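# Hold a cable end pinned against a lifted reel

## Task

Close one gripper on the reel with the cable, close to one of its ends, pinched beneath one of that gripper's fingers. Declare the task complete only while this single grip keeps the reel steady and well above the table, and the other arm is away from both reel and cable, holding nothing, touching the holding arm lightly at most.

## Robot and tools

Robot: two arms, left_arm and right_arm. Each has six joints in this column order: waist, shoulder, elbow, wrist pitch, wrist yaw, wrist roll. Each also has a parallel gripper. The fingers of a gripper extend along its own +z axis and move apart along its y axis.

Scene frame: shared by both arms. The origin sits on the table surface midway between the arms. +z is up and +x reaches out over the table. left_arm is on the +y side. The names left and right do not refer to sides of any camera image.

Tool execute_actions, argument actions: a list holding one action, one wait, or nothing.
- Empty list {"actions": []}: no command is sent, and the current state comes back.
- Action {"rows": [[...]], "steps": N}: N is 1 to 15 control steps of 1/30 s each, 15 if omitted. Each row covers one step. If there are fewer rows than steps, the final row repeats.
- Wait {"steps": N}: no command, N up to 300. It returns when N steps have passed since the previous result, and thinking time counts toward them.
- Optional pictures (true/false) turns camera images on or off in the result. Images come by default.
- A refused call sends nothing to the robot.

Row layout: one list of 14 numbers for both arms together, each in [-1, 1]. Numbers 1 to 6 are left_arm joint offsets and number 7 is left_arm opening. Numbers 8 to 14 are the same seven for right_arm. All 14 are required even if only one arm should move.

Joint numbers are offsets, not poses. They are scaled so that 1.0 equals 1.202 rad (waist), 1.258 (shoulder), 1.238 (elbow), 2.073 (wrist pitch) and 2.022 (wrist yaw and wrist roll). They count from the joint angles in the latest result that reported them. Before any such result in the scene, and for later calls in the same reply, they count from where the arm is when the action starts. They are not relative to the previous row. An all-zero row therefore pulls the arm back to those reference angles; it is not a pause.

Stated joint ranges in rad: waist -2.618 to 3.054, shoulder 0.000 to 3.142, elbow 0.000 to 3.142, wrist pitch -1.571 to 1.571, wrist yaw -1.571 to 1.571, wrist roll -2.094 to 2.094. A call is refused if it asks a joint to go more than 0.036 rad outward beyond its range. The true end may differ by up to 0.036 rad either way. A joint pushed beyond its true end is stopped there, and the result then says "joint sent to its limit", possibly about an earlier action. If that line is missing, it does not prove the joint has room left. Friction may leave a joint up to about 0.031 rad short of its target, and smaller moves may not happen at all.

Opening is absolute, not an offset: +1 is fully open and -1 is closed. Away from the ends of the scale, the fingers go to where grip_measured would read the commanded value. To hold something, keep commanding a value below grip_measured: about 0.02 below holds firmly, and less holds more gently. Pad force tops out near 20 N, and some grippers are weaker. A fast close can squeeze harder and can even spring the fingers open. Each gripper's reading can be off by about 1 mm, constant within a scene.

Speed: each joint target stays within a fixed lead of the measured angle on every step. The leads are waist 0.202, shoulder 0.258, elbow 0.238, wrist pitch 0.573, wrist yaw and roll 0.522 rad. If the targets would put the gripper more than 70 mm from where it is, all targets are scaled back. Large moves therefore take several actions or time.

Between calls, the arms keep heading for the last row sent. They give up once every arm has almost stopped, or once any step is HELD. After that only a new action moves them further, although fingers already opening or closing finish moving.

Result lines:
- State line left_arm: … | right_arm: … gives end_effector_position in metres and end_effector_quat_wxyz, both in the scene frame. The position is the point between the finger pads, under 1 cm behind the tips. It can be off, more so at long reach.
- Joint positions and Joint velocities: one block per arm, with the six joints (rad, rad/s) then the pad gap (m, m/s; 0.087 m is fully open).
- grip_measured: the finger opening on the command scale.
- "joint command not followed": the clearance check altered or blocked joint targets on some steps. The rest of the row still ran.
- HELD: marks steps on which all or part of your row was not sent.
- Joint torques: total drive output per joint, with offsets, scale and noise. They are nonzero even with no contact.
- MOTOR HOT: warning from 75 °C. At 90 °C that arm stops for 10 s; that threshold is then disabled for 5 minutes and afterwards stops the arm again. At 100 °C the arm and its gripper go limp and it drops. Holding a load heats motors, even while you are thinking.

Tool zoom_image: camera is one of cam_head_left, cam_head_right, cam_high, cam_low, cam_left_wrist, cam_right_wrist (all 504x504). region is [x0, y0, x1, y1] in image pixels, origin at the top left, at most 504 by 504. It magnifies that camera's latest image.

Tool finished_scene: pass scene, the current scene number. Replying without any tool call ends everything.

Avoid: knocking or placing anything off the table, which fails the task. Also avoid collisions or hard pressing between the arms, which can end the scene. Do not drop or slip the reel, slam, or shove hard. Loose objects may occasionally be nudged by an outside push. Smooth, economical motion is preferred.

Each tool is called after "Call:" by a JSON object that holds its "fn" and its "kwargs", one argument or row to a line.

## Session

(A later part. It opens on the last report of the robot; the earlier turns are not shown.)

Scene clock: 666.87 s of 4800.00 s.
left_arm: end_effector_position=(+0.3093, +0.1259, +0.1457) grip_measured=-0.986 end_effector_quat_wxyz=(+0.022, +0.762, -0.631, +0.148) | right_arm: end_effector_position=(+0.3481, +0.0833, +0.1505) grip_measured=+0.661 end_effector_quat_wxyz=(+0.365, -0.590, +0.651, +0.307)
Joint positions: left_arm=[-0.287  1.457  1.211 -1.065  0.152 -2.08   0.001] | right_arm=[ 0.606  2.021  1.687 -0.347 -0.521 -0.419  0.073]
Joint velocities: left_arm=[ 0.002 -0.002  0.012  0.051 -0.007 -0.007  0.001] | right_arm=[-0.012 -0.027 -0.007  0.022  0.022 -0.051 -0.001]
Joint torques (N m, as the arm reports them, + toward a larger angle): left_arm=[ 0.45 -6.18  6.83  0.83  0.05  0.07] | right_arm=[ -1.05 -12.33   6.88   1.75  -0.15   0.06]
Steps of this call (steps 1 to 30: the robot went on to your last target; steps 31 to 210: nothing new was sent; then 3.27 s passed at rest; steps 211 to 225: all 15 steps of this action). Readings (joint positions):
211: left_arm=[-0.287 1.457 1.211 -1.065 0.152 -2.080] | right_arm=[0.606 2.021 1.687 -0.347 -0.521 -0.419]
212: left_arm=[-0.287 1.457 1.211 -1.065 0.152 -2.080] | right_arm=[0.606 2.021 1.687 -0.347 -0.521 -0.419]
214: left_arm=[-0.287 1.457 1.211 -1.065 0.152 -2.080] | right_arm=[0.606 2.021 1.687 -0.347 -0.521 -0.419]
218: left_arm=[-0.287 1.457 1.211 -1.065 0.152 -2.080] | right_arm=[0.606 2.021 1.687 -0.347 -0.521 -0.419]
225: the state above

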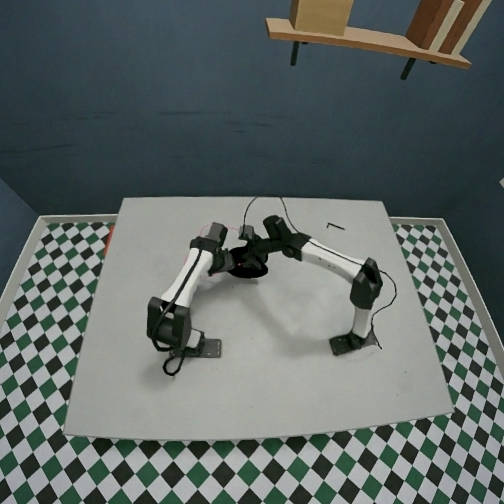

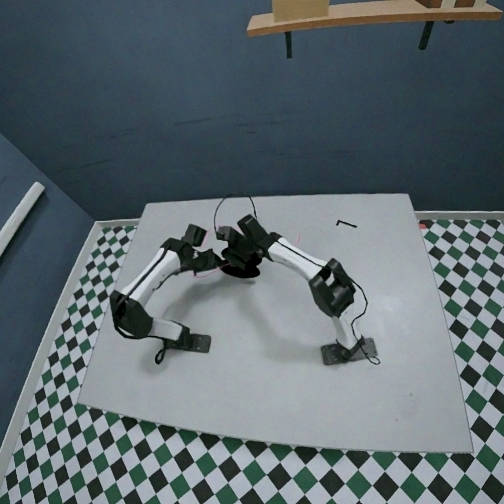

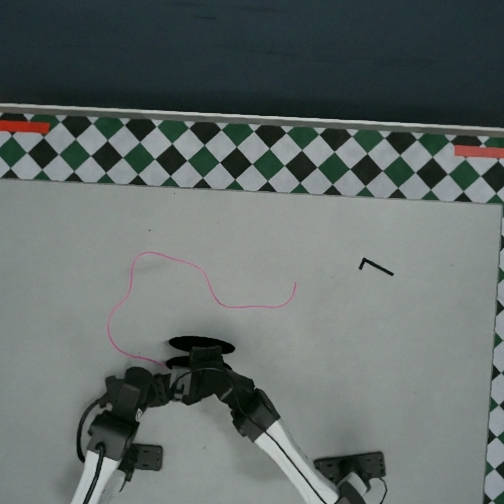

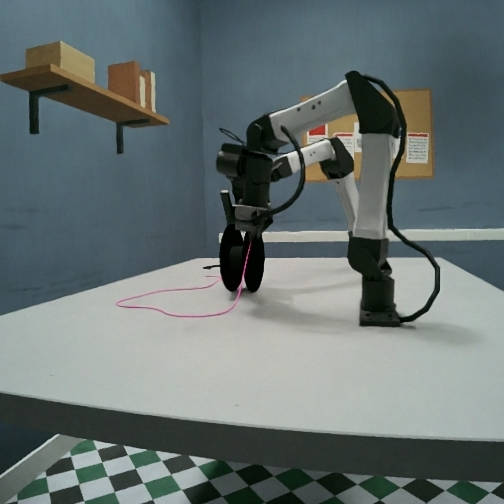

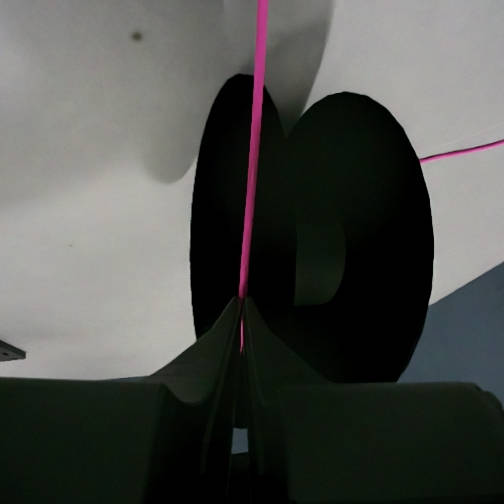

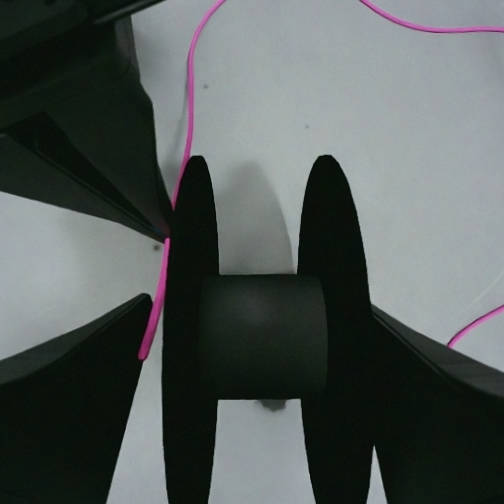

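Call:
{"fn": "execute_actions", "kwargs": {
  "actions": [
    {"rows": [[0,0,0,0,0,0,-1,0,0,0,0,0.004,0,0.66],[0,0,0,0,0,0,-1,0,0,0,0,0.008,0,0.66],[0,0,0,0,0,0,-1,0,0,0,0,0.012,0,0.65],[0,0,0,0,0,0,-1,0,0,0,0,0.015,0,0.64],[0,0,0,0,0,0,-1,0,0,0,0,0.015,0,0.63],[0,0,0,0,0,0,-1,0,0,0,0,0.015,0,0.615],[0,0,0,0,0,0,-1,0,0,0,0,0.015,0,0.6],[0,0,0,0,0,0,-1,0,0,0,0,0.015,0,0.585],[0,0,0,0,0,0,-1,0,0,0,0,0.015,0,0.57],[0,0,0,0,0,0,-1,0,0,0,0,0.015,0,0.555],[0,0,0,0,0,0,-1,0,0,0,0,0.015,0,0.54],[0,0,0,0,0,0,-1,0,0,0,0,0.015,0,0.525],[0,0,0,0,0,0,-1,0,0,0,0,0.015,0,0.51],[0,0,0,0,0,0,-1,0,0,0,0,0.015,0,0.5],[0,0,0,0,0,0,-1,0,0,0,0,0.015,0,0.49]], "steps": 15}
  ],
  "pictures": false
}}

Call:
{"fn": "execute_actions", "kwargs": {
  "actions": [
    {"rows": [[0,0,0,0,0,0,-1,0,0,0,0,0,0,0.48],[0,0,0,0,0,0,-1,0,0,0,0,0,0,0.47],[0,0,0,0,0,0,-1,0,0,0,0,0,0,0.46],[0,0,0,0,0,0,-1,0,0,0,0,0,0,0.45],[0,0,0,0,0,0,-1,0,0,0,0,0,0,0.44],[0,0,0,0,0,0,-1,0,0,0,0,0,0,0.43],[0,0,0,0,0,0,-1,0,0,0,0,0,0,0.42]], "steps": 12}
  ]
}}

Scene clock: 677.63 s of 4800.00 s.
left_arm: end_effector_position=(+0.3093, +0.1259, +0.1457) grip_measured=-0.986 end_effector_quat_wxyz=(+0.022, +0.762, -0.631, +0.148) | right_arm: end_effector_position=(+0.3508, +0.0820, +0.1498) grip_measured=+0.495 end_effector_quat_wxyz=(+0.367, -0.588, +0.655, +0.300)
Joint positions: left_arm=[-0.287  1.457  1.211 -1.065  0.152 -2.08   0.001] | right_arm=[ 0.606  2.021  1.687 -0.347 -0.504 -0.419  0.065]
Joint velocities: left_arm=[-0.007 -0.002 -0.002 -0.037 -0.066  0.022 -0.002] | right_arm=[-0.017  0.002  0.012 -0.037  0.007 -0.022 -0.007]
Joint torques (N m, as the arm reports them, + toward a larger angle): left_arm=[ 0.6  -6.14  6.68  0.88  0.01  0.03] | right_arm=[  0.11 -12.34   6.87   1.77  -0.06   0.06]
Steps of this call (steps 1 to 15: the robot went on to your last target; steps 16 to 200: nothing new was sent; then 3.60 s passed at rest; steps 201 to 215: all 15 steps of this action). Readings (joint positions):
201: left_arm=[-0.287 1.457 1.211 -1.065 0.152 -2.080] | right_arm=[0.606 2.021 1.687 -0.347 -0.521 -0.419]
202: left_arm=[-0.287 1.457 1.211 -1.065 0.152 -2.080] | right_arm=[0.606 2.021 1.687 -0.347 -0.520 -0.419]
204: left_arm=[-0.287 1.457 1.211 -1.065 0.152 -2.080] | right_arm=[0.606 2.021 1.687 -0.347 -0.515 -0.419]
208: left_arm=[-0.287 1.457 1.211 -1.065 0.152 -2.080] | right_arm=[0.606 2.021 1.687 -0.347 -0.507 -0.419]
215: the state above

Scene clock: 678.03 s of 4800.00 s.
left_arm: end_effector_position=(+0.3093, +0.1259, +0.1457) grip_measured=-0.986 end_effector_quat_wxyz=(+0.022, +0.762, -0.631, +0.148) | right_arm: end_effector_position=(+0.3508, +0.0820, +0.1498) grip_measured=+0.421 end_effector_quat_wxyz=(+0.367, -0.588, +0.655, +0.300)
Joint positions: left_arm=[-0.287  1.457  1.211 -1.065  0.152 -2.08   0.001] | right_arm=[ 0.606  2.021  1.687 -0.347 -0.504 -0.419  0.062]
Joint velocities: left_arm=[ 0.002  0.007  0.012  0.007 -0.081  0.022 -0.001] | right_arm=[-0.007 -0.012 -0.017 -0.007 -0.037 -0.007 -0.001]
Joint torques (N m, as the arm reports them, + toward a larger angle): left_arm=[ 0.48 -6.3   6.42  0.89  0.01  0.11] | right_arm=[  0.03 -12.33   6.86   1.74  -0.12   0.06]
Steps of this call (steps 1 to 12: all 12 steps of this action). Readings (joint positions):
1: left_arm=[-0.287 1.457 1.211 -1.065 0.152 -2.080] | right_arm=[0.606 2.021 1.687 -0.347 -0.504 -0.419]
2: left_arm=[-0.287 1.457 1.211 -1.065 0.152 -2.080] | right_arm=[0.606 2.021 1.687 -0.347 -0.504 -0.419]
4: left_arm=[-0.287 1.457 1.211 -1.065 0.152 -2.080] | right_arm=[0.606 2.021 1.687 -0.347 -0.504 -0.419]
8: left_arm=[-0.287 1.457 1.211 -1.065 0.152 -2.080] | right_arm=[0.606 2.021 1.687 -0.347 -0.504 -0.419]
12: the state above

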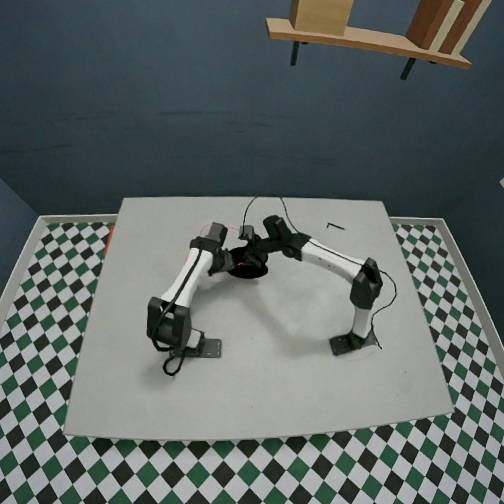

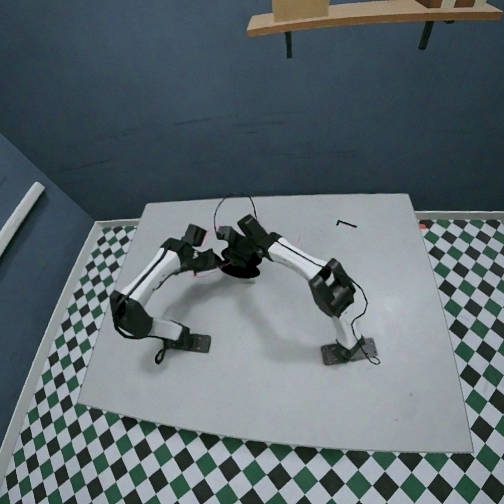

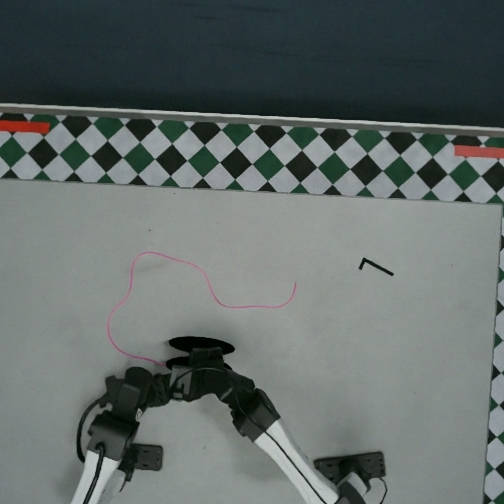

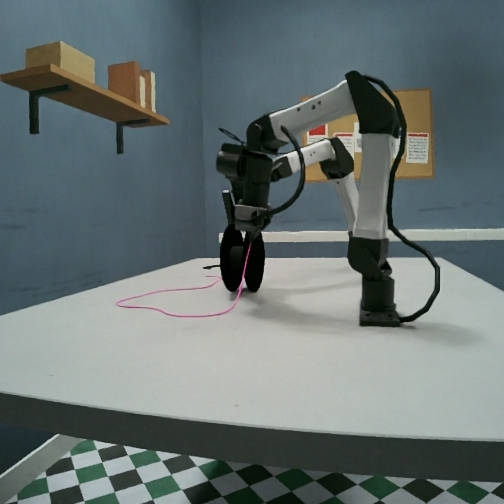

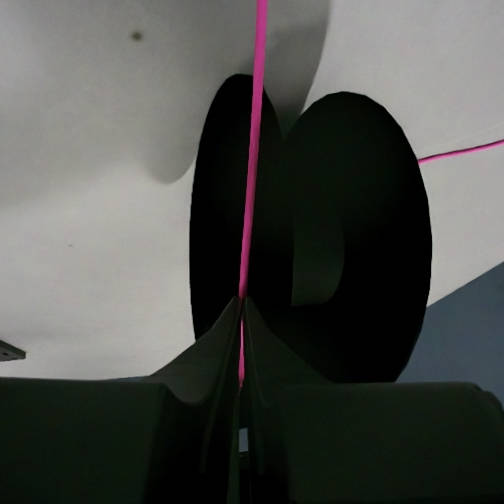

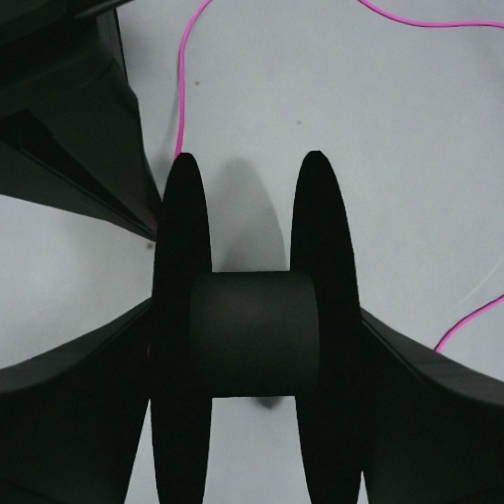

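Call:
{"fn": "execute_actions", "kwargs": {
  "actions": [
    {"rows": [[0,0,0,0,0,0,-1,0,0,0,0,0,0,0.412],[0,0,0,0,0,0,-1,0,0,0,0,0,0,0.404],[0,0,0,0,0,0,-1,0,0,0,0,0,0,0.396],[0,0,0,0,0,0,-1,0,0,0,0,0,0,0.388],[0,0,0,0,0,0,-1,0,0,0,0,0,0,0.38],[0,0,0,0,0,0,-1,0,0,0,0,0,0,0.372],[0,0,0,0,0,0,-1,0,0,0,0,0,0,0.364],[0,0,0,0,0,0,-1,0,0,0,0,0,0,0.356],[0,0,0,0,0,0,-1,0,0,0,0,0,0,0.35]], "steps": 14}
  ],
  "pictures": false
}}

Scene clock: 681.17 s of 4800.00 s.
left_arm: end_effector_position=(+0.3093, +0.1259, +0.1457) grip_measured=-0.986 end_effector_quat_wxyz=(+0.022, +0.762, -0.631, +0.148) | right_arm: end_effector_position=(+0.3511, +0.0819, +0.1497) grip_measured=+0.395 end_effector_quat_wxyz=(+0.367, -0.589, +0.655, +0.299)
Joint positions: left_arm=[-0.287  1.457  1.211 -1.065  0.152 -2.08   0.001] | right_arm=[ 0.606  2.021  1.687 -0.347 -0.502 -0.42   0.061]
Joint velocities: left_arm=[ 0.007 -0.007 -0.017  0.022  0.037 -0.022  0.   ] | right_arm=[-0.012 -0.002 -0.017 -0.037  0.066  0.037 -0.   ]
Joint torques (N m, as the arm reports them, + toward a larger angle): left_arm=[ 0.63 -6.39  6.65  0.93  0.06  0.07] | right_arm=[  0.13 -12.34   6.88   1.77  -0.15   0.07]
Steps of this call (steps 1 to 15: the robot went on to your last target; steps 16 to 80: nothing new was sent; steps 81 to 94: all 14 steps of this action). Readings (joint positions):
81: left_arm=[-0.287 1.457 1.211 -1.065 0.152 -2.080] | right_arm=[0.606 2.021 1.687 -0.347 -0.504 -0.419]
82: left_arm=[-0.287 1.457 1.211 -1.065 0.152 -2.080] | right_arm=[0.606 2.021 1.687 -0.347 -0.504 -0.419]
84: left_arm=[-0.287 1.457 1.211 -1.065 0.152 -2.080] | right_arm=[0.606 2.021 1.687 -0.347 -0.503 -0.420]
88: left_arm=[-0.287 1.457 1.211 -1.065 0.152 -2.080] | right_arm=[0.606 2.021 1.687 -0.347 -0.502 -0.420]
94: the state above

Call:
{"fn": "execute_actions", "kwargs": {
  "actions": [
    {"rows": [[0,0,0,0,0,0,-0.97,0,0,0,0,0,0,0.36],[0,0,0,0,0,0,-0.95,0,0,0,0,0,0,0.36],[0,0,0,0,0,0,-0.93,0,0,0,0,0,0,0.36],[0,-0.004,0,0,0,0,-0.91,0,0,0,0,0,0,0.36],[0,-0.008,0,0,0,0,-0.89,0,0,0,0,0,0,0.36],[0,-0.013,0,0,0,0,-0.88,0,0,0,0,0,0,0.36],[0,-0.019,0,0,0,0,-0.88,0,0,0,0,0,0,0.36],[0,-0.026,0,0,0,0,-0.88,0,0,0,0,0,0,0.36],[0,-0.034,0,0,0,0,-0.88,0,0,0,0,0,0,0.36],[0,-0.043,0,0,0,0,-0.88,0,0,0,0,0,0,0.36],[0,-0.052,0,0,0,0,-0.88,0,0,0,0,0,0,0.36],[0,-0.06,0,0,0,0,-0.88,0,0,0,0,0,0,0.36],[0,-0.067,0,0,0,0,-0.88,0,0,0,0,0,0,0.36],[0,-0.072,0,0,0,0,-0.88,0,0,0,0,0,0,0.36],[0,-0.075,0,0,0,0,-0.88,0,0,0,0,0,0,0.36]], "steps": 15}
  ],
  "pictures": false
}}

Call:
{"fn": "execute_actions", "kwargs": {
  "actions": [
    {"steps": 6}
  ]
}}

Scene clock: 690.47 s of 4800.00 s.
left_arm: end_effector_position=(+0.3066, +0.1267, +0.1659) grip_measured=-0.880 end_effector_quat_wxyz=(+0.009, +0.756, -0.630, +0.178) | right_arm: end_effector_position=(+0.3511, +0.0819, +0.1497) grip_measured=+0.395 end_effector_quat_wxyz=(+0.367, -0.589, +0.655, +0.299)
Joint positions: left_arm=[-0.287  1.391  1.211 -1.065  0.152 -2.08   0.005] | right_arm=[ 0.606  2.021  1.687 -0.347 -0.502 -0.42   0.061]
Joint velocities: left_arm=[-0.002 -0.261  0.002 -0.022  0.051  0.022 -0.001] | right_arm=[ 0.012 -0.022 -0.007  0.007  0.007 -0.037  0.001]
Joint torques (N m, as the arm reports them, + toward a larger angle): left_arm=[ 0.58 -6.95  6.65  0.96  0.08  0.05] | right_arm=[  0.11 -12.34   6.88   1.77  -0.15   0.06]
Steps of this call (steps 1 to 15: the robot went on to your last target; steps 16 to 200: nothing new was sent; then 2.13 s passed at rest; steps 201 to 215: all 15 steps of this action). Readings (joint positions):
201: left_arm=[-0.287 1.457 1.211 -1.065 0.152 -2.080] | right_arm=[0.606 2.021 1.687 -0.347 -0.502 -0.420]
202: left_arm=[-0.287 1.457 1.211 -1.065 0.152 -2.080] | right_arm=[0.606 2.021 1.687 -0.347 -0.502 -0.420]
204: left_arm=[-0.287 1.457 1.211 -1.065 0.152 -2.080] | right_arm=[0.606 2.021 1.687 -0.347 -0.502 -0.420]
208: left_arm=[-0.287 1.456 1.211 -1.065 0.152 -2.080] | right_arm=[0.606 2.021 1.687 -0.347 -0.502 -0.420]
215: the state above

Scene clock: 690.67 s of 4800.00 s.
left_arm: end_effector_position=(+0.3059, +0.1270, +0.1700) grip_measured=-0.880 end_effector_quat_wxyz=(+0.007, +0.755, -0.629, +0.185) | right_arm: end_effector_position=(+0.3511, +0.0819, +0.1497) grip_measured=+0.395 end_effector_quat_wxyz=(+0.367, -0.589, +0.655, +0.299)
Joint positions: left_arm=[-0.287  1.377  1.211 -1.065  0.152 -2.08   0.005] | right_arm=[ 0.606  2.021  1.687 -0.347 -0.502 -0.42   0.061]
Joint velocities: left_arm=[ 0.017  0.007  0.007  0.051 -0.095 -0.051  0.   ] | right_arm=[-0.007  0.002 -0.032  0.007 -0.007 -0.037 -0.   ]
Joint torques (N m, as the arm reports them, + toward a larger angle): left_arm=[ 0.37 -7.2   6.86  1.06  0.07  0.03] | right_arm=[  0.12 -12.34   6.88   1.77  -0.15   0.06]
Steps of this call (steps 1 to 6: the robot went on to your last target). Readings (joint positions):
1: left_arm=[-0.287 1.383 1.211 -1.065 0.152 -2.080] | right_arm=[0.606 2.021 1.687 -0.347 -0.502 -0.420]
2: left_arm=[-0.287 1.379 1.211 -1.065 0.152 -2.080] | right_arm=[0.606 2.021 1.687 -0.347 -0.502 -0.420]
4: left_arm=[-0.287 1.377 1.211 -1.065 0.152 -2.080] | right_arm=[0.606 2.021 1.687 -0.347 -0.502 -0.420]
6: the state above

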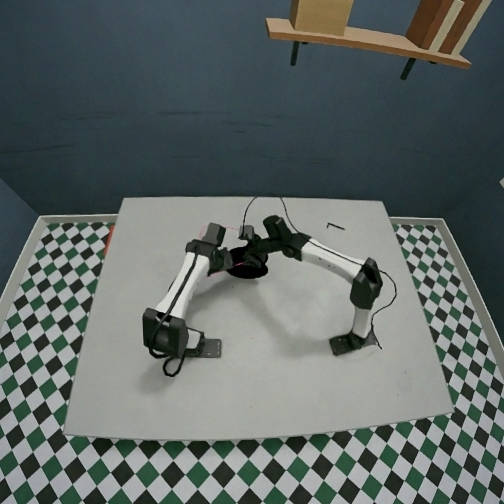

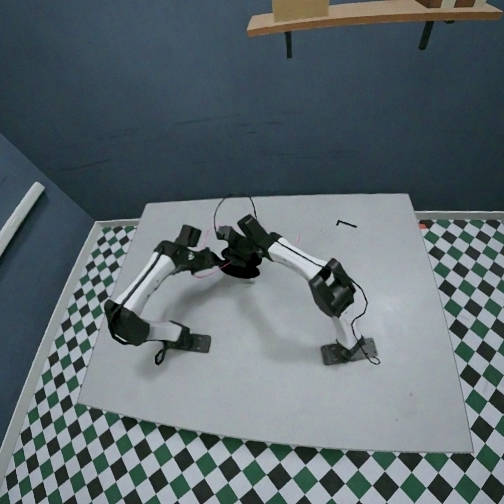

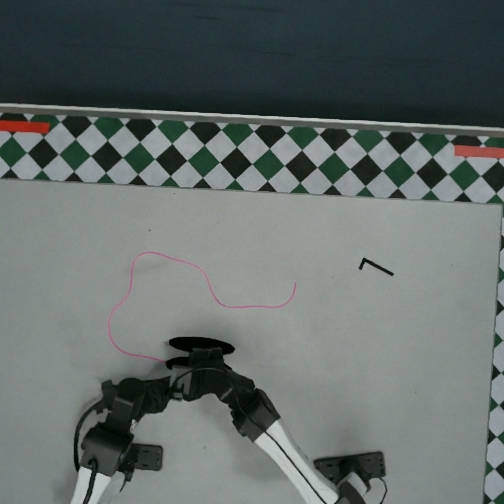

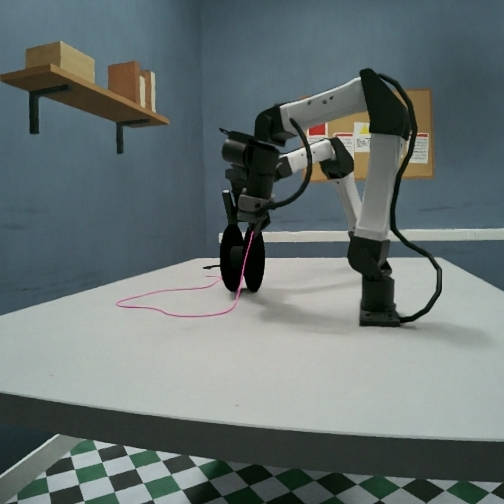

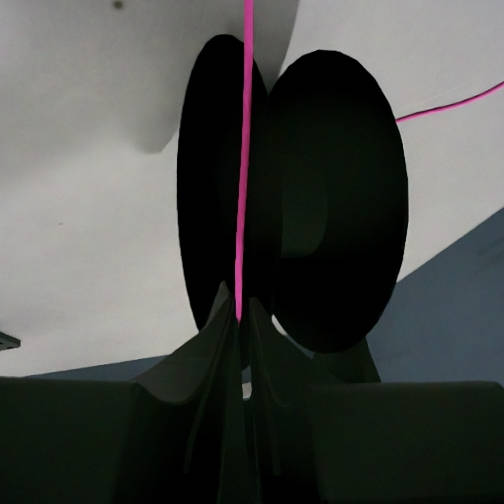

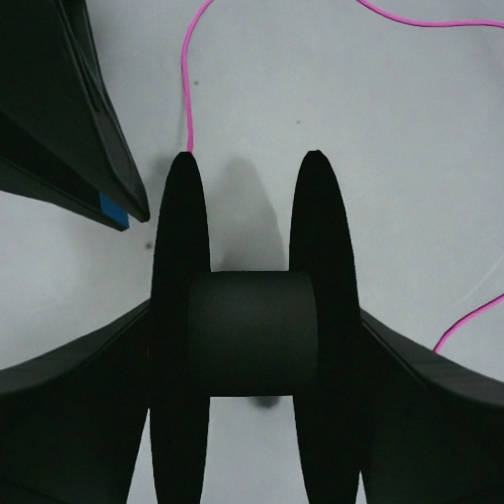

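Call:
{"fn": "execute_actions", "kwargs": {
  "actions": [
    {"rows": [[0.002,-0.002,-0.001,0,0,0,-0.88,0,0,0,0,0,0,0.36],[0.008,-0.006,-0.004,0,0,0,-0.88,0,0,0,0,0,0,0.36],[0.017,-0.013,-0.008,0,0,0,-0.88,0,0,0,0,0,0,0.36],[0.03,-0.022,-0.014,0,0,0,-0.88,0,0,0,0,0,0,0.36],[0.045,-0.034,-0.022,0,0,0,-0.88,0,0,0,0,0,0,0.36],[0.064,-0.048,-0.03,0,0,0,-0.88,0,0,0,0,0,0,0.36],[0.085,-0.063,-0.04,0,0,0,-0.88,0,0,0,0,0,0,0.36],[0.108,-0.081,-0.051,0,0,0,-0.88,0,0,0,0,0,0,0.36],[0.132,-0.099,-0.063,0,0,0,-0.88,0,-0.001,0.001,-0.001,0,0,0.36],[0.159,-0.119,-0.076,0,0,0,-0.88,0,-0.002,0.004,-0.004,0,0,0.36],[0.187,-0.14,-0.089,0,0,0,-0.88,0,-0.005,0.008,-0.008,0,0,0.36],[0.216,-0.162,-0.103,0,0,0,-0.88,0,-0.009,0.014,-0.014,0,0,0.36],[0.246,-0.184,-0.117,0,0,0,-0.85,0,-0.014,0.022,-0.022,0,0,0.36],[0.276,-0.207,-0.131,0,0,0,-0.8,0,-0.02,0.031,-0.03,0,0,0.36],[0.307,-0.23,-0.146,0,0,0,-0.75,0,-0.027,0.041,-0.041,0,0,0.36]], "steps": 15}
  ],
  "pictures": false
}}

Call:
{"fn": "execute_actions", "kwargs": {
  "actions": [
    {"rows": [[0.092,-0.069,-0.05,0,0,0,-0.7,0,-0.028,0.043,-0.037,0,0,0.36],[0.122,-0.092,-0.064,0,0,0,-0.65,0,-0.037,0.056,-0.049,0,0,0.36],[0.152,-0.114,-0.078,0,0,0,-0.6,0,-0.045,0.069,-0.063,0,0,0.36],[0.181,-0.136,-0.092,0,0,0,-0.55,0,-0.055,0.084,-0.077,0,0,0.36],[0.209,-0.156,-0.105,0,0,0,-0.5,0,-0.065,0.099,-0.092,0,0,0.36],[0.235,-0.176,-0.118,0,0,0,-0.45,0,-0.075,0.114,-0.107,0,0,0.36],[0.26,-0.195,-0.13,0,0,0,-0.4,0,-0.086,0.131,-0.124,0,0,0.36],[0.283,-0.212,-0.141,0,0,0,-0.35,0,-0.097,0.147,-0.14,0,0,0.36],[0.304,-0.228,-0.151,0,0,0,-0.3,0,-0.108,0.165,-0.157,0,0,0.36],[0.322,-0.241,-0.16,0,0,0,-0.25,0,-0.119,0.182,-0.175,0,0,0.36],[0.338,-0.253,-0.167,0,0,0,-0.2,0,-0.131,0.2,-0.192,0,0,0.36],[0.351,-0.263,-0.173,0,0,0,-0.15,0,-0.142,0.217,-0.21,0,0,0.36],[0.36,-0.27,-0.177,0,0,0,-0.1,0,-0.154,0.235,-0.227,0,0,0.36],[0.366,-0.274,-0.18,0,0,0,-0.05,0,-0.165,0.252,-0.244,0,0,0.36],[0.368,-0.275,-0.181,0,0,0,0,0,-0.176,0.269,-0.261,0,0,0.36]], "steps": 15}
  ],
  "pictures": false
}}

Call:
{"fn": "execute_actions", "kwargs": {
  "actions": [
    {"rows": [[0.01,-0.014,-0.018,0,0,0,0,0,-0.051,0.078,-0.08,0,0,0.36],[0.01,-0.014,-0.018,0,0,0,0,0,-0.061,0.094,-0.097,0,0,0.36],[0.01,-0.014,-0.018,0,0,0,0,0,-0.072,0.11,-0.112,0,0,0.36],[0.01,-0.014,-0.018,0,0,0,0,0,-0.082,0.125,-0.127,0,0,0.36],[0.01,-0.014,-0.018,0,0,0,0,0,-0.091,0.139,-0.141,0,0,0.36],[0.01,-0.014,-0.018,0,0,0,0,0,-0.1,0.152,-0.154,0,0,0.36],[0.01,-0.014,-0.018,0,0,0,0,0,-0.108,0.165,-0.166,0,0,0.36],[0.01,-0.014,-0.018,0,0,0,0,0,-0.115,0.176,-0.177,0,0,0.36],[0.01,-0.014,-0.018,0,0,0,0,0,-0.122,0.186,-0.186,0,0,0.36],[0.01,-0.014,-0.018,0,0,0,0,0,-0.128,0.195,-0.194,0,0,0.36],[0.01,-0.014,-0.018,0,0,0,0,0,-0.133,0.203,-0.2,0,0,0.36],[0.01,-0.014,-0.018,0,0,0,0,0,-0.137,0.209,-0.205,0,0,0.36],[0.01,-0.014,-0.018,0,0,0,0,0,-0.14,0.213,-0.208,0,0,0.36],[0.01,-0.014,-0.018,0,0,0,0,0,-0.141,0.216,-0.21,0,0,0.36],[0.01,-0.014,-0.018,0,0,0,0,0,-0.142,0.217,-0.21,0,0,0.36]], "steps": 15}
  ],
  "pictures": false
}}

Call:
{"fn": "execute_actions", "kwargs": {
  "actions": [
    {"steps": 20}
  ]
}}

Scene clock: 734.70 s of 4800.00 s.
left_arm: end_effector_position=(+0.3011, +0.2200, +0.1869) grip_measured=-0.772 end_effector_quat_wxyz=(-0.046, +0.832, -0.506, +0.225) | right_arm: end_effector_position=(+0.3500, +0.0804, +0.1501) grip_measured=+0.395 end_effector_quat_wxyz=(+0.363, -0.590, +0.657, +0.298)
Joint positions: left_arm=[ 0.018  1.152  1.082 -1.061  0.153 -2.08   0.01 ] | right_arm=[ 0.606  2.02   1.695 -0.367 -0.501 -0.422  0.061]
Joint velocities: left_arm=[ 1.038 -0.818 -0.525 -0.037 -0.066 -0.007  0.039] | right_arm=[-0.012  0.007  0.173 -0.374  0.007 -0.066  0.   ]
Joint torques (N m, as the arm reports them, + toward a larger angle): left_arm=[ 0.91 -4.82  5.14  1.21  0.08  0.12] | right_arm=[  0.   -15.23   8.93   1.79  -0.2    0.08]
Steps of this call (steps 1 to 30: the robot went on to your last target; steps 31 to 210: nothing new was sent; then 36.53 s passed at rest; steps 211 to 225: all 15 steps of this action). Readings (joint positions):
211: left_arm=[-0.287 1.377 1.211 -1.065 0.152 -2.080] | right_arm=[0.606 2.021 1.687 -0.347 -0.502 -0.420]
212: left_arm=[-0.287 1.377 1.211 -1.065 0.152 -2.080] | right_arm=[0.606 2.021 1.687 -0.347 -0.502 -0.420]
214: left_arm=[-0.280 1.377 1.211 -1.065 0.152 -2.080] | right_arm=[0.606 2.021 1.687 -0.347 -0.502 -0.420]
218: left_arm=[-0.210 1.335 1.187 -1.062 0.153 -2.080] | right_arm=[0.606 2.021 1.687 -0.347 -0.502 -0.420]
225: the state above

Scene clock: 735.20 s of 4800.00 s.
left_arm: end_effector_position=(+0.2526, +0.3201, +0.1873) grip_measured=-0.023 end_effector_quat_wxyz=(-0.133, +0.904, -0.318, +0.252) | right_arm: end_effector_position=(+0.3135, +0.0415, +0.2715) grip_measured=+0.394 end_effector_quat_wxyz=(+0.365, -0.589, +0.658, +0.296)
Joint positions: left_arm=[ 0.443  0.829  0.884 -1.065  0.152 -2.08   0.043] | right_arm=[ 0.606  1.856  1.957 -0.79  -0.496 -0.422  0.061]
Joint velocities: left_arm=[ 0.193 -0.178 -0.1    0.022 -0.037 -0.051  0.039] | right_arm=[ 0.002 -0.52   0.672 -0.945  0.066  0.007  0.001]
Joint torques (N m, as the arm reports them, + toward a larger angle): left_arm=[ 0.85 -1.64  4.98  1.46  0.04  0.12] | right_arm=[  0.07 -12.62   8.8    1.91  -0.18   0.04]
Steps of this call (steps 1 to 15: all 15 steps of this action). Readings (joint positions):
1: left_arm=[0.056 1.125 1.065 -1.061 0.153 -2.080] | right_arm=[0.606 2.020 1.702 -0.382 -0.501 -0.422]
2: left_arm=[0.096 1.098 1.049 -1.061 0.153 -2.080] | right_arm=[0.606 2.019 1.710 -0.402 -0.501 -0.422]
4: left_arm=[0.173 1.043 1.017 -1.061 0.153 -2.080] | right_arm=[0.606 2.013 1.729 -0.453 -0.499 -0.422]
8: left_arm=[0.305 0.939 0.952 -1.062 0.152 -2.080] | right_arm=[0.606 1.976 1.791 -0.575 -0.497 -0.422]
15: the state above

Scene clock: 735.70 s of 4800.00 s.
left_arm: end_effector_position=(+0.2517, +0.3209, +0.1871) grip_measured=+0.000 end_effector_quat_wxyz=(-0.134, +0.905, -0.316, +0.252) | right_arm: end_effector_position=(+0.2481, -0.0259, +0.3589) grip_measured=+0.394 end_effector_quat_wxyz=(+0.353, -0.590, +0.664, +0.295)
Joint positions: left_arm=[ 0.448  0.825  0.882 -1.066  0.152 -2.08   0.044] | right_arm=[ 0.606  1.701  2.187 -1.202 -0.496 -0.422  0.061]
Joint velocities: left_arm=[ 0.012 -0.002 -0.017  0.081  0.037  0.007  0.001] | right_arm=[-0.002 -0.125  0.125 -0.374 -0.051 -0.095 -0.001]
Joint torques (N m, as the arm reports them, + toward a larger angle): left_arm=[ 0.98 -1.74  5.16  1.5   0.01  0.08] | right_arm=[ 0.11 -9.13  7.43  2.02 -0.16  0.07]
Steps of this call (steps 1 to 15: all 15 steps of this action). Readings (joint positions):
1: left_arm=[0.448 0.826 0.882 -1.066 0.152 -2.080] | right_arm=[0.606 1.839 1.982 -0.823 -0.496 -0.422]
2: left_arm=[0.448 0.825 0.882 -1.066 0.152 -2.080] | right_arm=[0.606 1.824 2.006 -0.857 -0.496 -0.422]
4: left_arm=[0.448 0.825 0.882 -1.066 0.152 -2.080] | right_arm=[0.606 1.795 2.050 -0.924 -0.496 -0.422]
8: left_arm=[0.448 0.825 0.882 -1.066 0.152 -2.080] | right_arm=[0.606 1.750 2.118 -1.053 -0.496 -0.422]
15: the state above

Scene clock: 736.37 s of 4800.00 s.
left_arm: end_effector_position=(+0.2517, +0.3209, +0.1871) grip_measured=+0.000 end_effector_quat_wxyz=(-0.134, +0.905, -0.316, +0.252) | right_arm: end_effector_position=(+0.2412, -0.0332, +0.3554) grip_measured=+0.394 end_effector_quat_wxyz=(+0.336, -0.590, +0.673, +0.293)
Joint positions: left_arm=[ 0.448  0.825  0.882 -1.066  0.152 -2.08   0.044] | right_arm=[ 0.606  1.696  2.193 -1.25  -0.494 -0.422  0.061]
Joint velocities: left_arm=[-0.007 -0.022  0.012 -0.022  0.066  0.022 -0.001] | right_arm=[ 0.007  0.002 -0.002 -0.007  0.022 -0.066 -0.001]
Joint torques (N m, as the arm reports them, + toward a larger angle): left_arm=[ 1.08 -1.97  5.31  1.46  0.03  0.08] | right_arm=[ 0.11 -9.15  7.51  1.97 -0.17  0.06]
Steps of this call (steps 1 to 20: the robot went on to your last target). Readings (joint positions):
1: left_arm=[0.448 0.825 0.882 -1.066 0.152 -2.080] | right_arm=[0.606 1.698 2.190 -1.212 -0.496 -0.422]
2: left_arm=[0.448 0.825 0.882 -1.066 0.152 -2.080] | right_arm=[0.606 1.696 2.192 -1.219 -0.496 -0.422]
4: left_arm=[0.448 0.825 0.882 -1.066 0.152 -2.080] | right_arm=[0.606 1.696 2.193 -1.230 -0.496 -0.422]
8: left_arm=[0.448 0.825 0.882 -1.066 0.152 -2.080] | right_arm=[0.606 1.696 2.193 -1.245 -0.495 -0.422]
20: the state above

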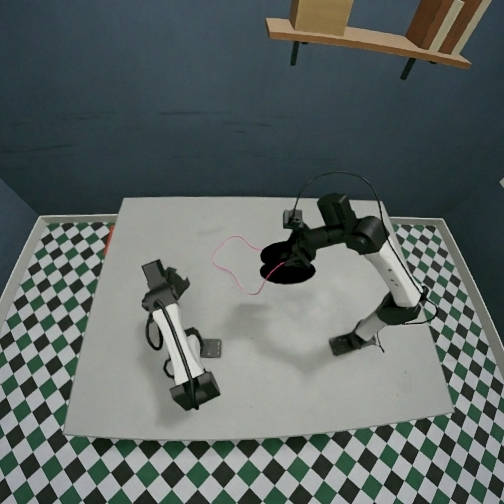

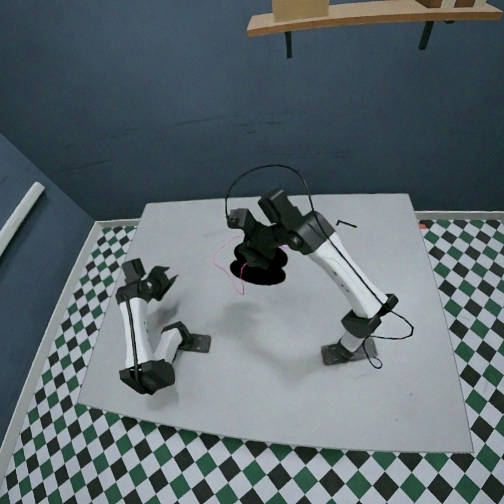

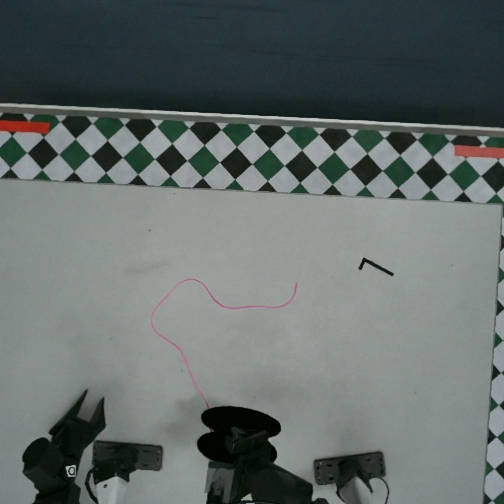

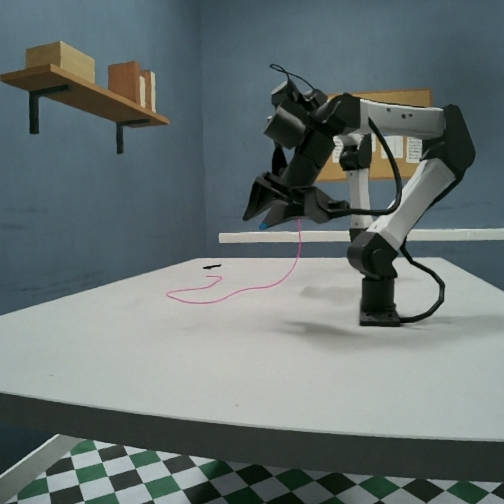

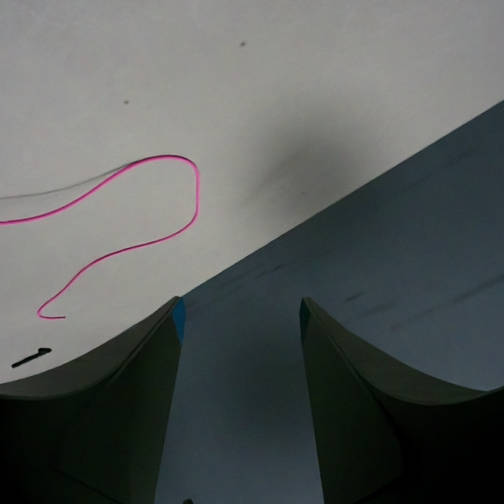

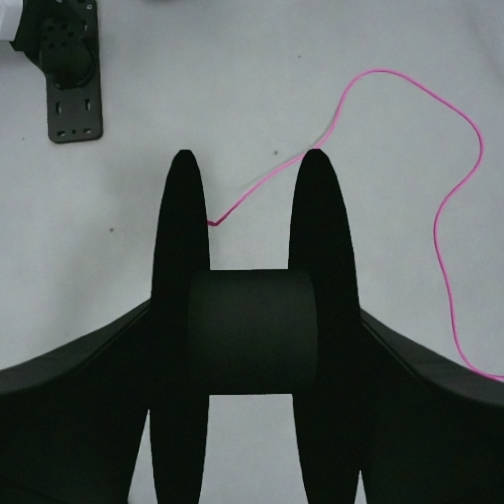

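Call:
{"fn": "execute_actions", "kwargs": {
  "actions": []
}}

Scene clock: 746.47 s of 4800.00 s.
left_arm: end_effector_position=(+0.2517, +0.3209, +0.1871) grip_measured=+0.000 end_effector_quat_wxyz=(-0.134, +0.905, -0.316, +0.252) | right_arm: end_effector_position=(+0.2412, -0.0333, +0.3554) grip_measured=+0.394 end_effector_quat_wxyz=(+0.336, -0.590, +0.673, +0.293)
Joint positions: left_arm=[ 0.448  0.825  0.882 -1.066  0.152 -2.08   0.044] | right_arm=[ 0.606  1.696  2.193 -1.25  -0.494 -0.422  0.061]
Joint velocities: left_arm=[-0.012 -0.007  0.002  0.007  0.095  0.022 -0.001] | right_arm=[ 0.007  0.002  0.007  0.037  0.022  0.037 -0.001]
Joint torques (N m, as the arm reports them, + toward a larger angle): left_arm=[ 1.26 -1.85  5.04  1.44  0.03  0.  ] | right_arm=[ 0.11 -9.12  7.43  1.97 -0.17  0.06]
Steps of this call (steps 1 to 15: the robot went on to your last target; steps 16 to 200: nothing new was sent; then 3.43 s passed at rest). Readings (joint positions):
1: left_arm=[0.448 0.825 0.882 -1.066 0.152 -2.080] | right_arm=[0.606 1.696 2.193 -1.250 -0.494 -0.422]
2: left_arm=[0.448 0.825 0.882 -1.066 0.152 -2.080] | right_arm=[0.606 1.696 2.193 -1.250 -0.494 -0.422]
4: left_arm=[0.448 0.825 0.882 -1.066 0.152 -2.080] | right_arm=[0.606 1.696 2.193 -1.250 -0.494 -0.422]
8: left_arm=[0.448 0.825 0.882 -1.066 0.152 -2.080] | right_arm=[0.606 1.696 2.193 -1.250 -0.494 -0.422]
200: the state above
All arms were judged still, so your last target was given up. Only a new action makes them travel on or press farther. Fingers that are still opening or closing keep moving.

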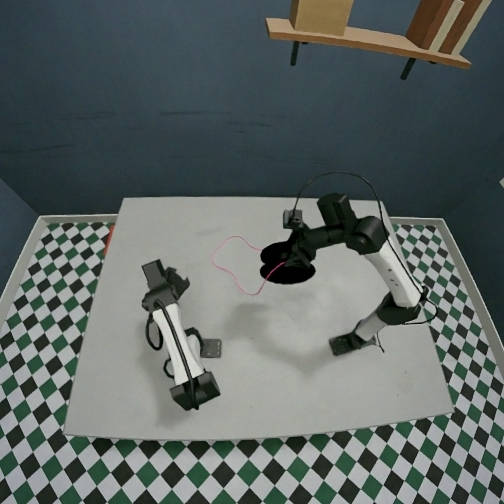

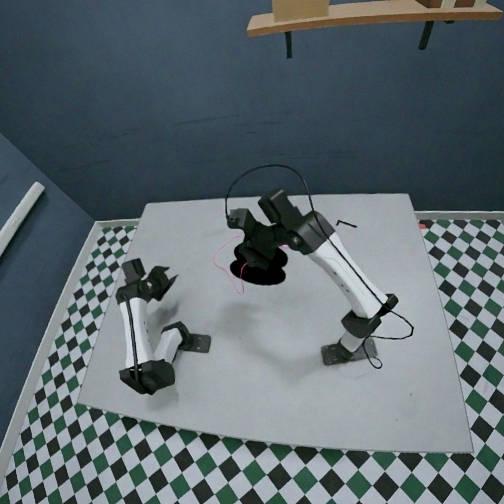

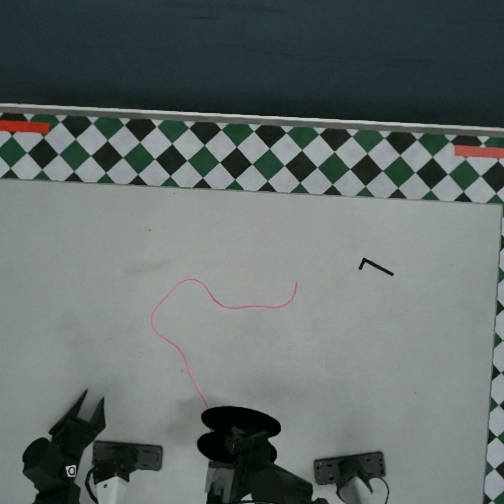

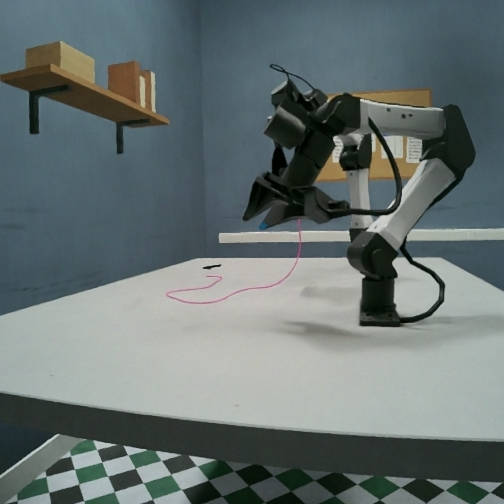

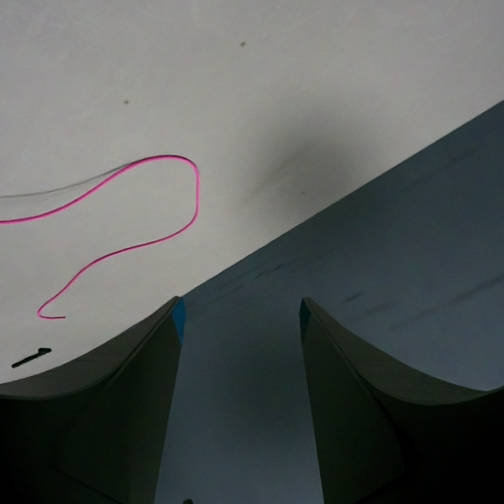

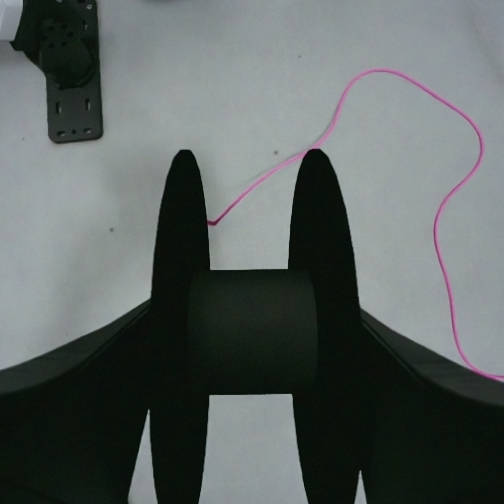

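Call:
{"fn": "zoom_image", "kwargs": {
  "camera": "cam_head_left",
  "region": [230, 200, 350, 320]
}}

Call:
{"fn": "zoom_image", "kwargs": {
  "camera": "cam_head_right",
  "region": [200, 200, 320, 320]
}}

Region (230, 200, 350, 320) of cam_head_left's 504x504 image, scaled by 4.200, with more detail than that image has.

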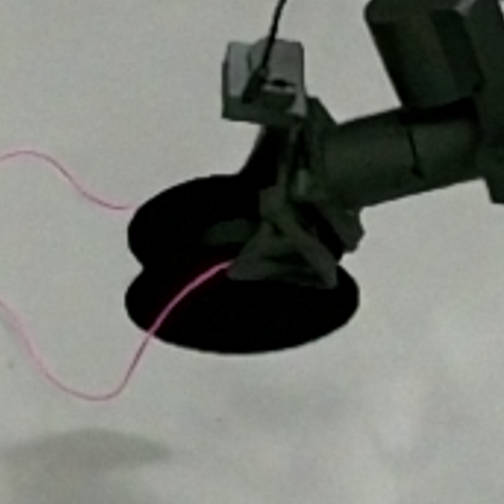

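Region (200, 200, 320, 320) of cam_head_right's 504x504 image, scaled by 4.200, with more detail than that image has.

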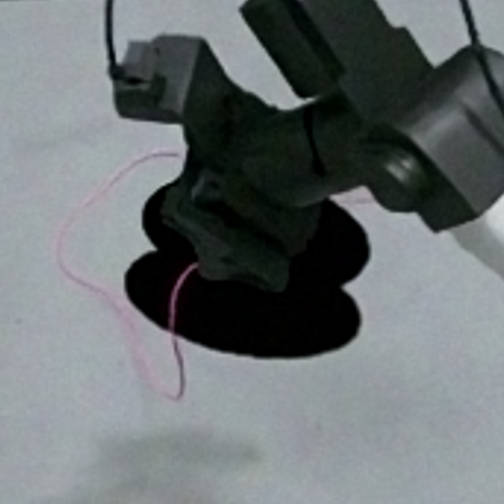

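Call:
{"fn": "execute_actions", "kwargs": {
  "actions": [
    {"rows": [
[0,0,0,0,0,0,0, 0,-0.0017,0,0,0,0,0.36],
[0,0,0,0,0,0,0, 0,-0.0066,0,0,0,0,0.36],
[0,0,0,0,0,0,0, 0,-0.0140,0,0,0,0,0.36],
[0,0,0,0,0,0,0, 0,-0.0237,0,0,0,0,0.36],
[0,0,0,0,0,0,0, 0,-0.0350,0,0,0,0,0.36],
[0,0,0,0,0,0,0, 0,-0.0475,0,0,0,0,0.36],
[0,0,0,0,0,0,0, 0,-0.0608,0,0,0,0,0.36],
[0,0,0,0,0,0,0, 0,-0.0742,0,0,0,0,0.36],
[0,0,0,0,0,0,0, 0,-0.0875,0,0,0,0,0.36],
[0,0,0,0,0,0,0, 0,-0.1000,0,0,0,0,0.36],
[0,0,0,0,0,0,0, 0,-0.1113,0,0,0,0,0.36],
[0,0,0,0,0,0,0, 0,-0.1210,0,0,0,0,0.36],
[0,0,0,0,0,0,0, 0,-0.1284,0,0,0,0,0.36],
[0,0,0,0,0,0,0, 0,-0.1333,0,0,0,0,0.36],
[0,0,0,0,0,0,0, 0,-0.1350,0,0,0,0,0.36]
], "steps": 15}
  ],
  "pictures": false
}}

Call:
{"fn": "execute_actions", "kwargs": {
  "actions": [
    {"steps": 30}
  ]
}}

Scene clock: 762.53 s of 4800.00 s.
left_arm: end_effector_position=(+0.2517, +0.3209, +0.1871) grip_measured=+0.000 end_effector_quat_wxyz=(-0.134, +0.905, -0.316, +0.252) | right_arm: end_effector_position=(+0.2125, -0.0640, +0.4001) grip_measured=+0.394 end_effector_quat_wxyz=(+0.388, -0.586, +0.647, +0.294)
Joint positions: left_arm=[ 0.448  0.825  0.882 -1.066  0.152 -2.08   0.044] | right_arm=[ 0.606  1.554  2.193 -1.277 -0.489 -0.422  0.061]
Joint velocities: left_arm=[-0.002  0.002  0.012  0.051 -0.007  0.081  0.001] | right_arm=[-0.007 -0.422 -0.022 -0.037  0.022  0.007 -0.001]
Joint torques (N m, as the arm reports them, + toward a larger angle): left_arm=[ 0.56 -0.3   6.83  1.5   0.04  0.1 ] | right_arm=[ 0.11 -5.46  4.61  2.07 -0.21  0.07]
Steps of this call (steps 1 to 180: nothing new was sent; then 9.57 s passed at rest; steps 181 to 195: all 15 steps of this action). Readings (joint positions):
181: left_arm=[0.448 0.825 0.882 -1.066 0.152 -2.080] | right_arm=[0.606 1.696 2.193 -1.252 -0.494 -0.422]
182: left_arm=[0.448 0.825 0.882 -1.066 0.152 -2.080] | right_arm=[0.606 1.696 2.193 -1.256 -0.494 -0.422]
184: left_arm=[0.448 0.825 0.882 -1.066 0.152 -2.080] | right_arm=[0.606 1.696 2.193 -1.263 -0.494 -0.422]
188: left_arm=[0.448 0.825 0.882 -1.066 0.152 -2.080] | right_arm=[0.606 1.676 2.193 -1.273 -0.491 -0.422]
195: the state above

Scene clock: 763.53 s of 4800.00 s.
left_arm: end_effector_position=(+0.2517, +0.3209, +0.1871) grip_measured=+0.000 end_effector_quat_wxyz=(-0.134, +0.905, -0.316, +0.252) | right_arm: end_effector_position=(+0.2066, -0.0701, +0.4065) grip_measured=+0.394 end_effector_quat_wxyz=(+0.395, -0.586, +0.643, +0.295)
Joint positions: left_arm=[ 0.448  0.825  0.882 -1.066  0.152 -2.08   0.044] | right_arm=[ 0.606  1.53   2.193 -1.285 -0.489 -0.422  0.061]
Joint velocities: left_arm=[-0.002  0.002 -0.002 -0.007 -0.022 -0.022  0.   ] | right_arm=[-0.007  0.027 -0.002 -0.007  0.037  0.007 -0.   ]
Joint torques (N m, as the arm reports them, + toward a larger angle): left_arm=[ 0.69 -0.52  6.9   1.46  0.02  0.11] | right_arm=[ 0.11 -5.5   4.57  2.19 -0.18  0.07]
Steps of this call (steps 1 to 30: the robot went on to your last target). Readings (joint positions):
1: left_arm=[0.448 0.825 0.882 -1.066 0.152 -2.080] | right_arm=[0.606 1.542 2.193 -1.277 -0.489 -0.422]
2: left_arm=[0.448 0.825 0.882 -1.066 0.152 -2.080] | right_arm=[0.606 1.534 2.193 -1.277 -0.489 -0.422]
4: left_arm=[0.448 0.825 0.882 -1.066 0.152 -2.080] | right_arm=[0.606 1.530 2.193 -1.277 -0.489 -0.422]
8: left_arm=[0.448 0.825 0.882 -1.066 0.152 -2.080] | right_arm=[0.606 1.530 2.193 -1.282 -0.489 -0.422]
30: the state above
All arms were judged still, so your last target was given up. Only a new action makes them travel on or press farther. Fingers that are still opening or closing keep moving.

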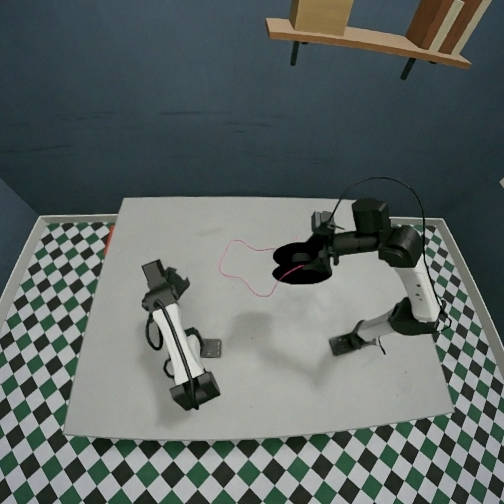

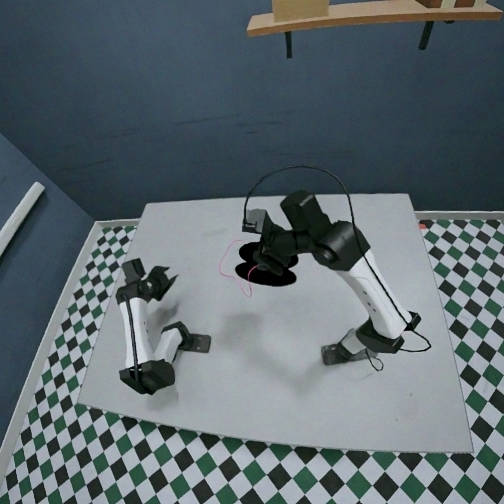

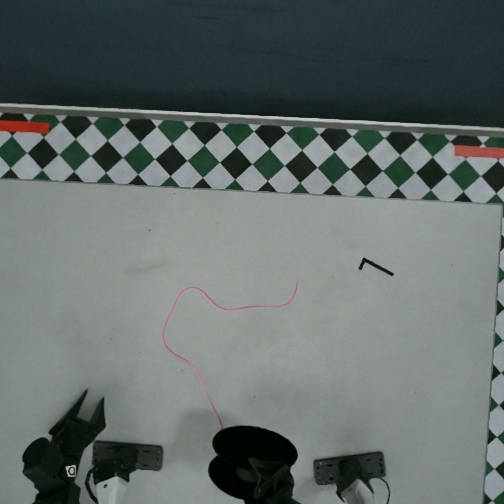

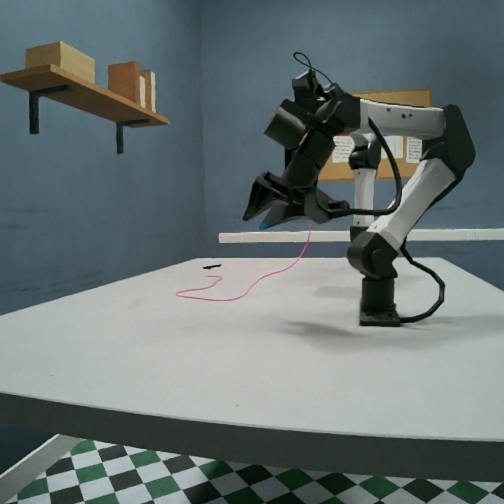

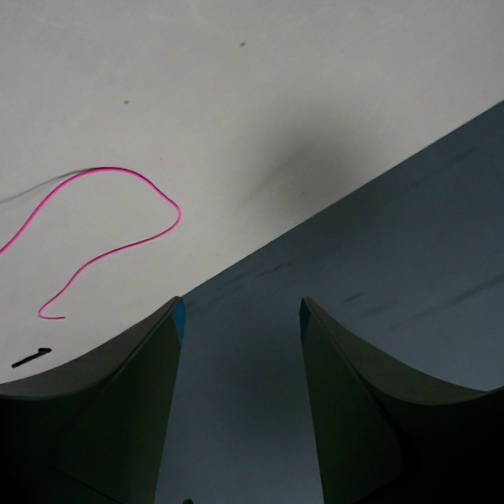

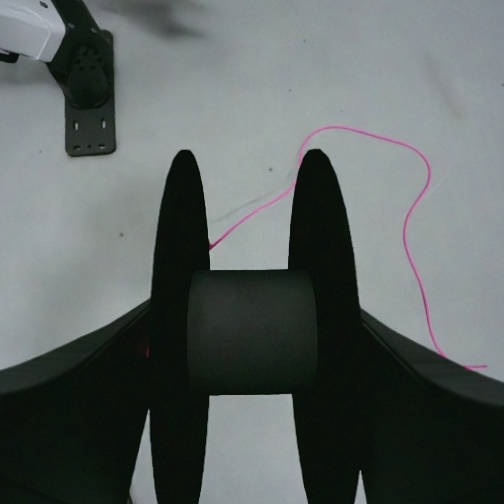

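The reel is held high and steady with the cable still trapped.

Call:
{"fn": "finished_scene", "kwargs": {
  "scene": 1
}}

The scene is finished: the task was done.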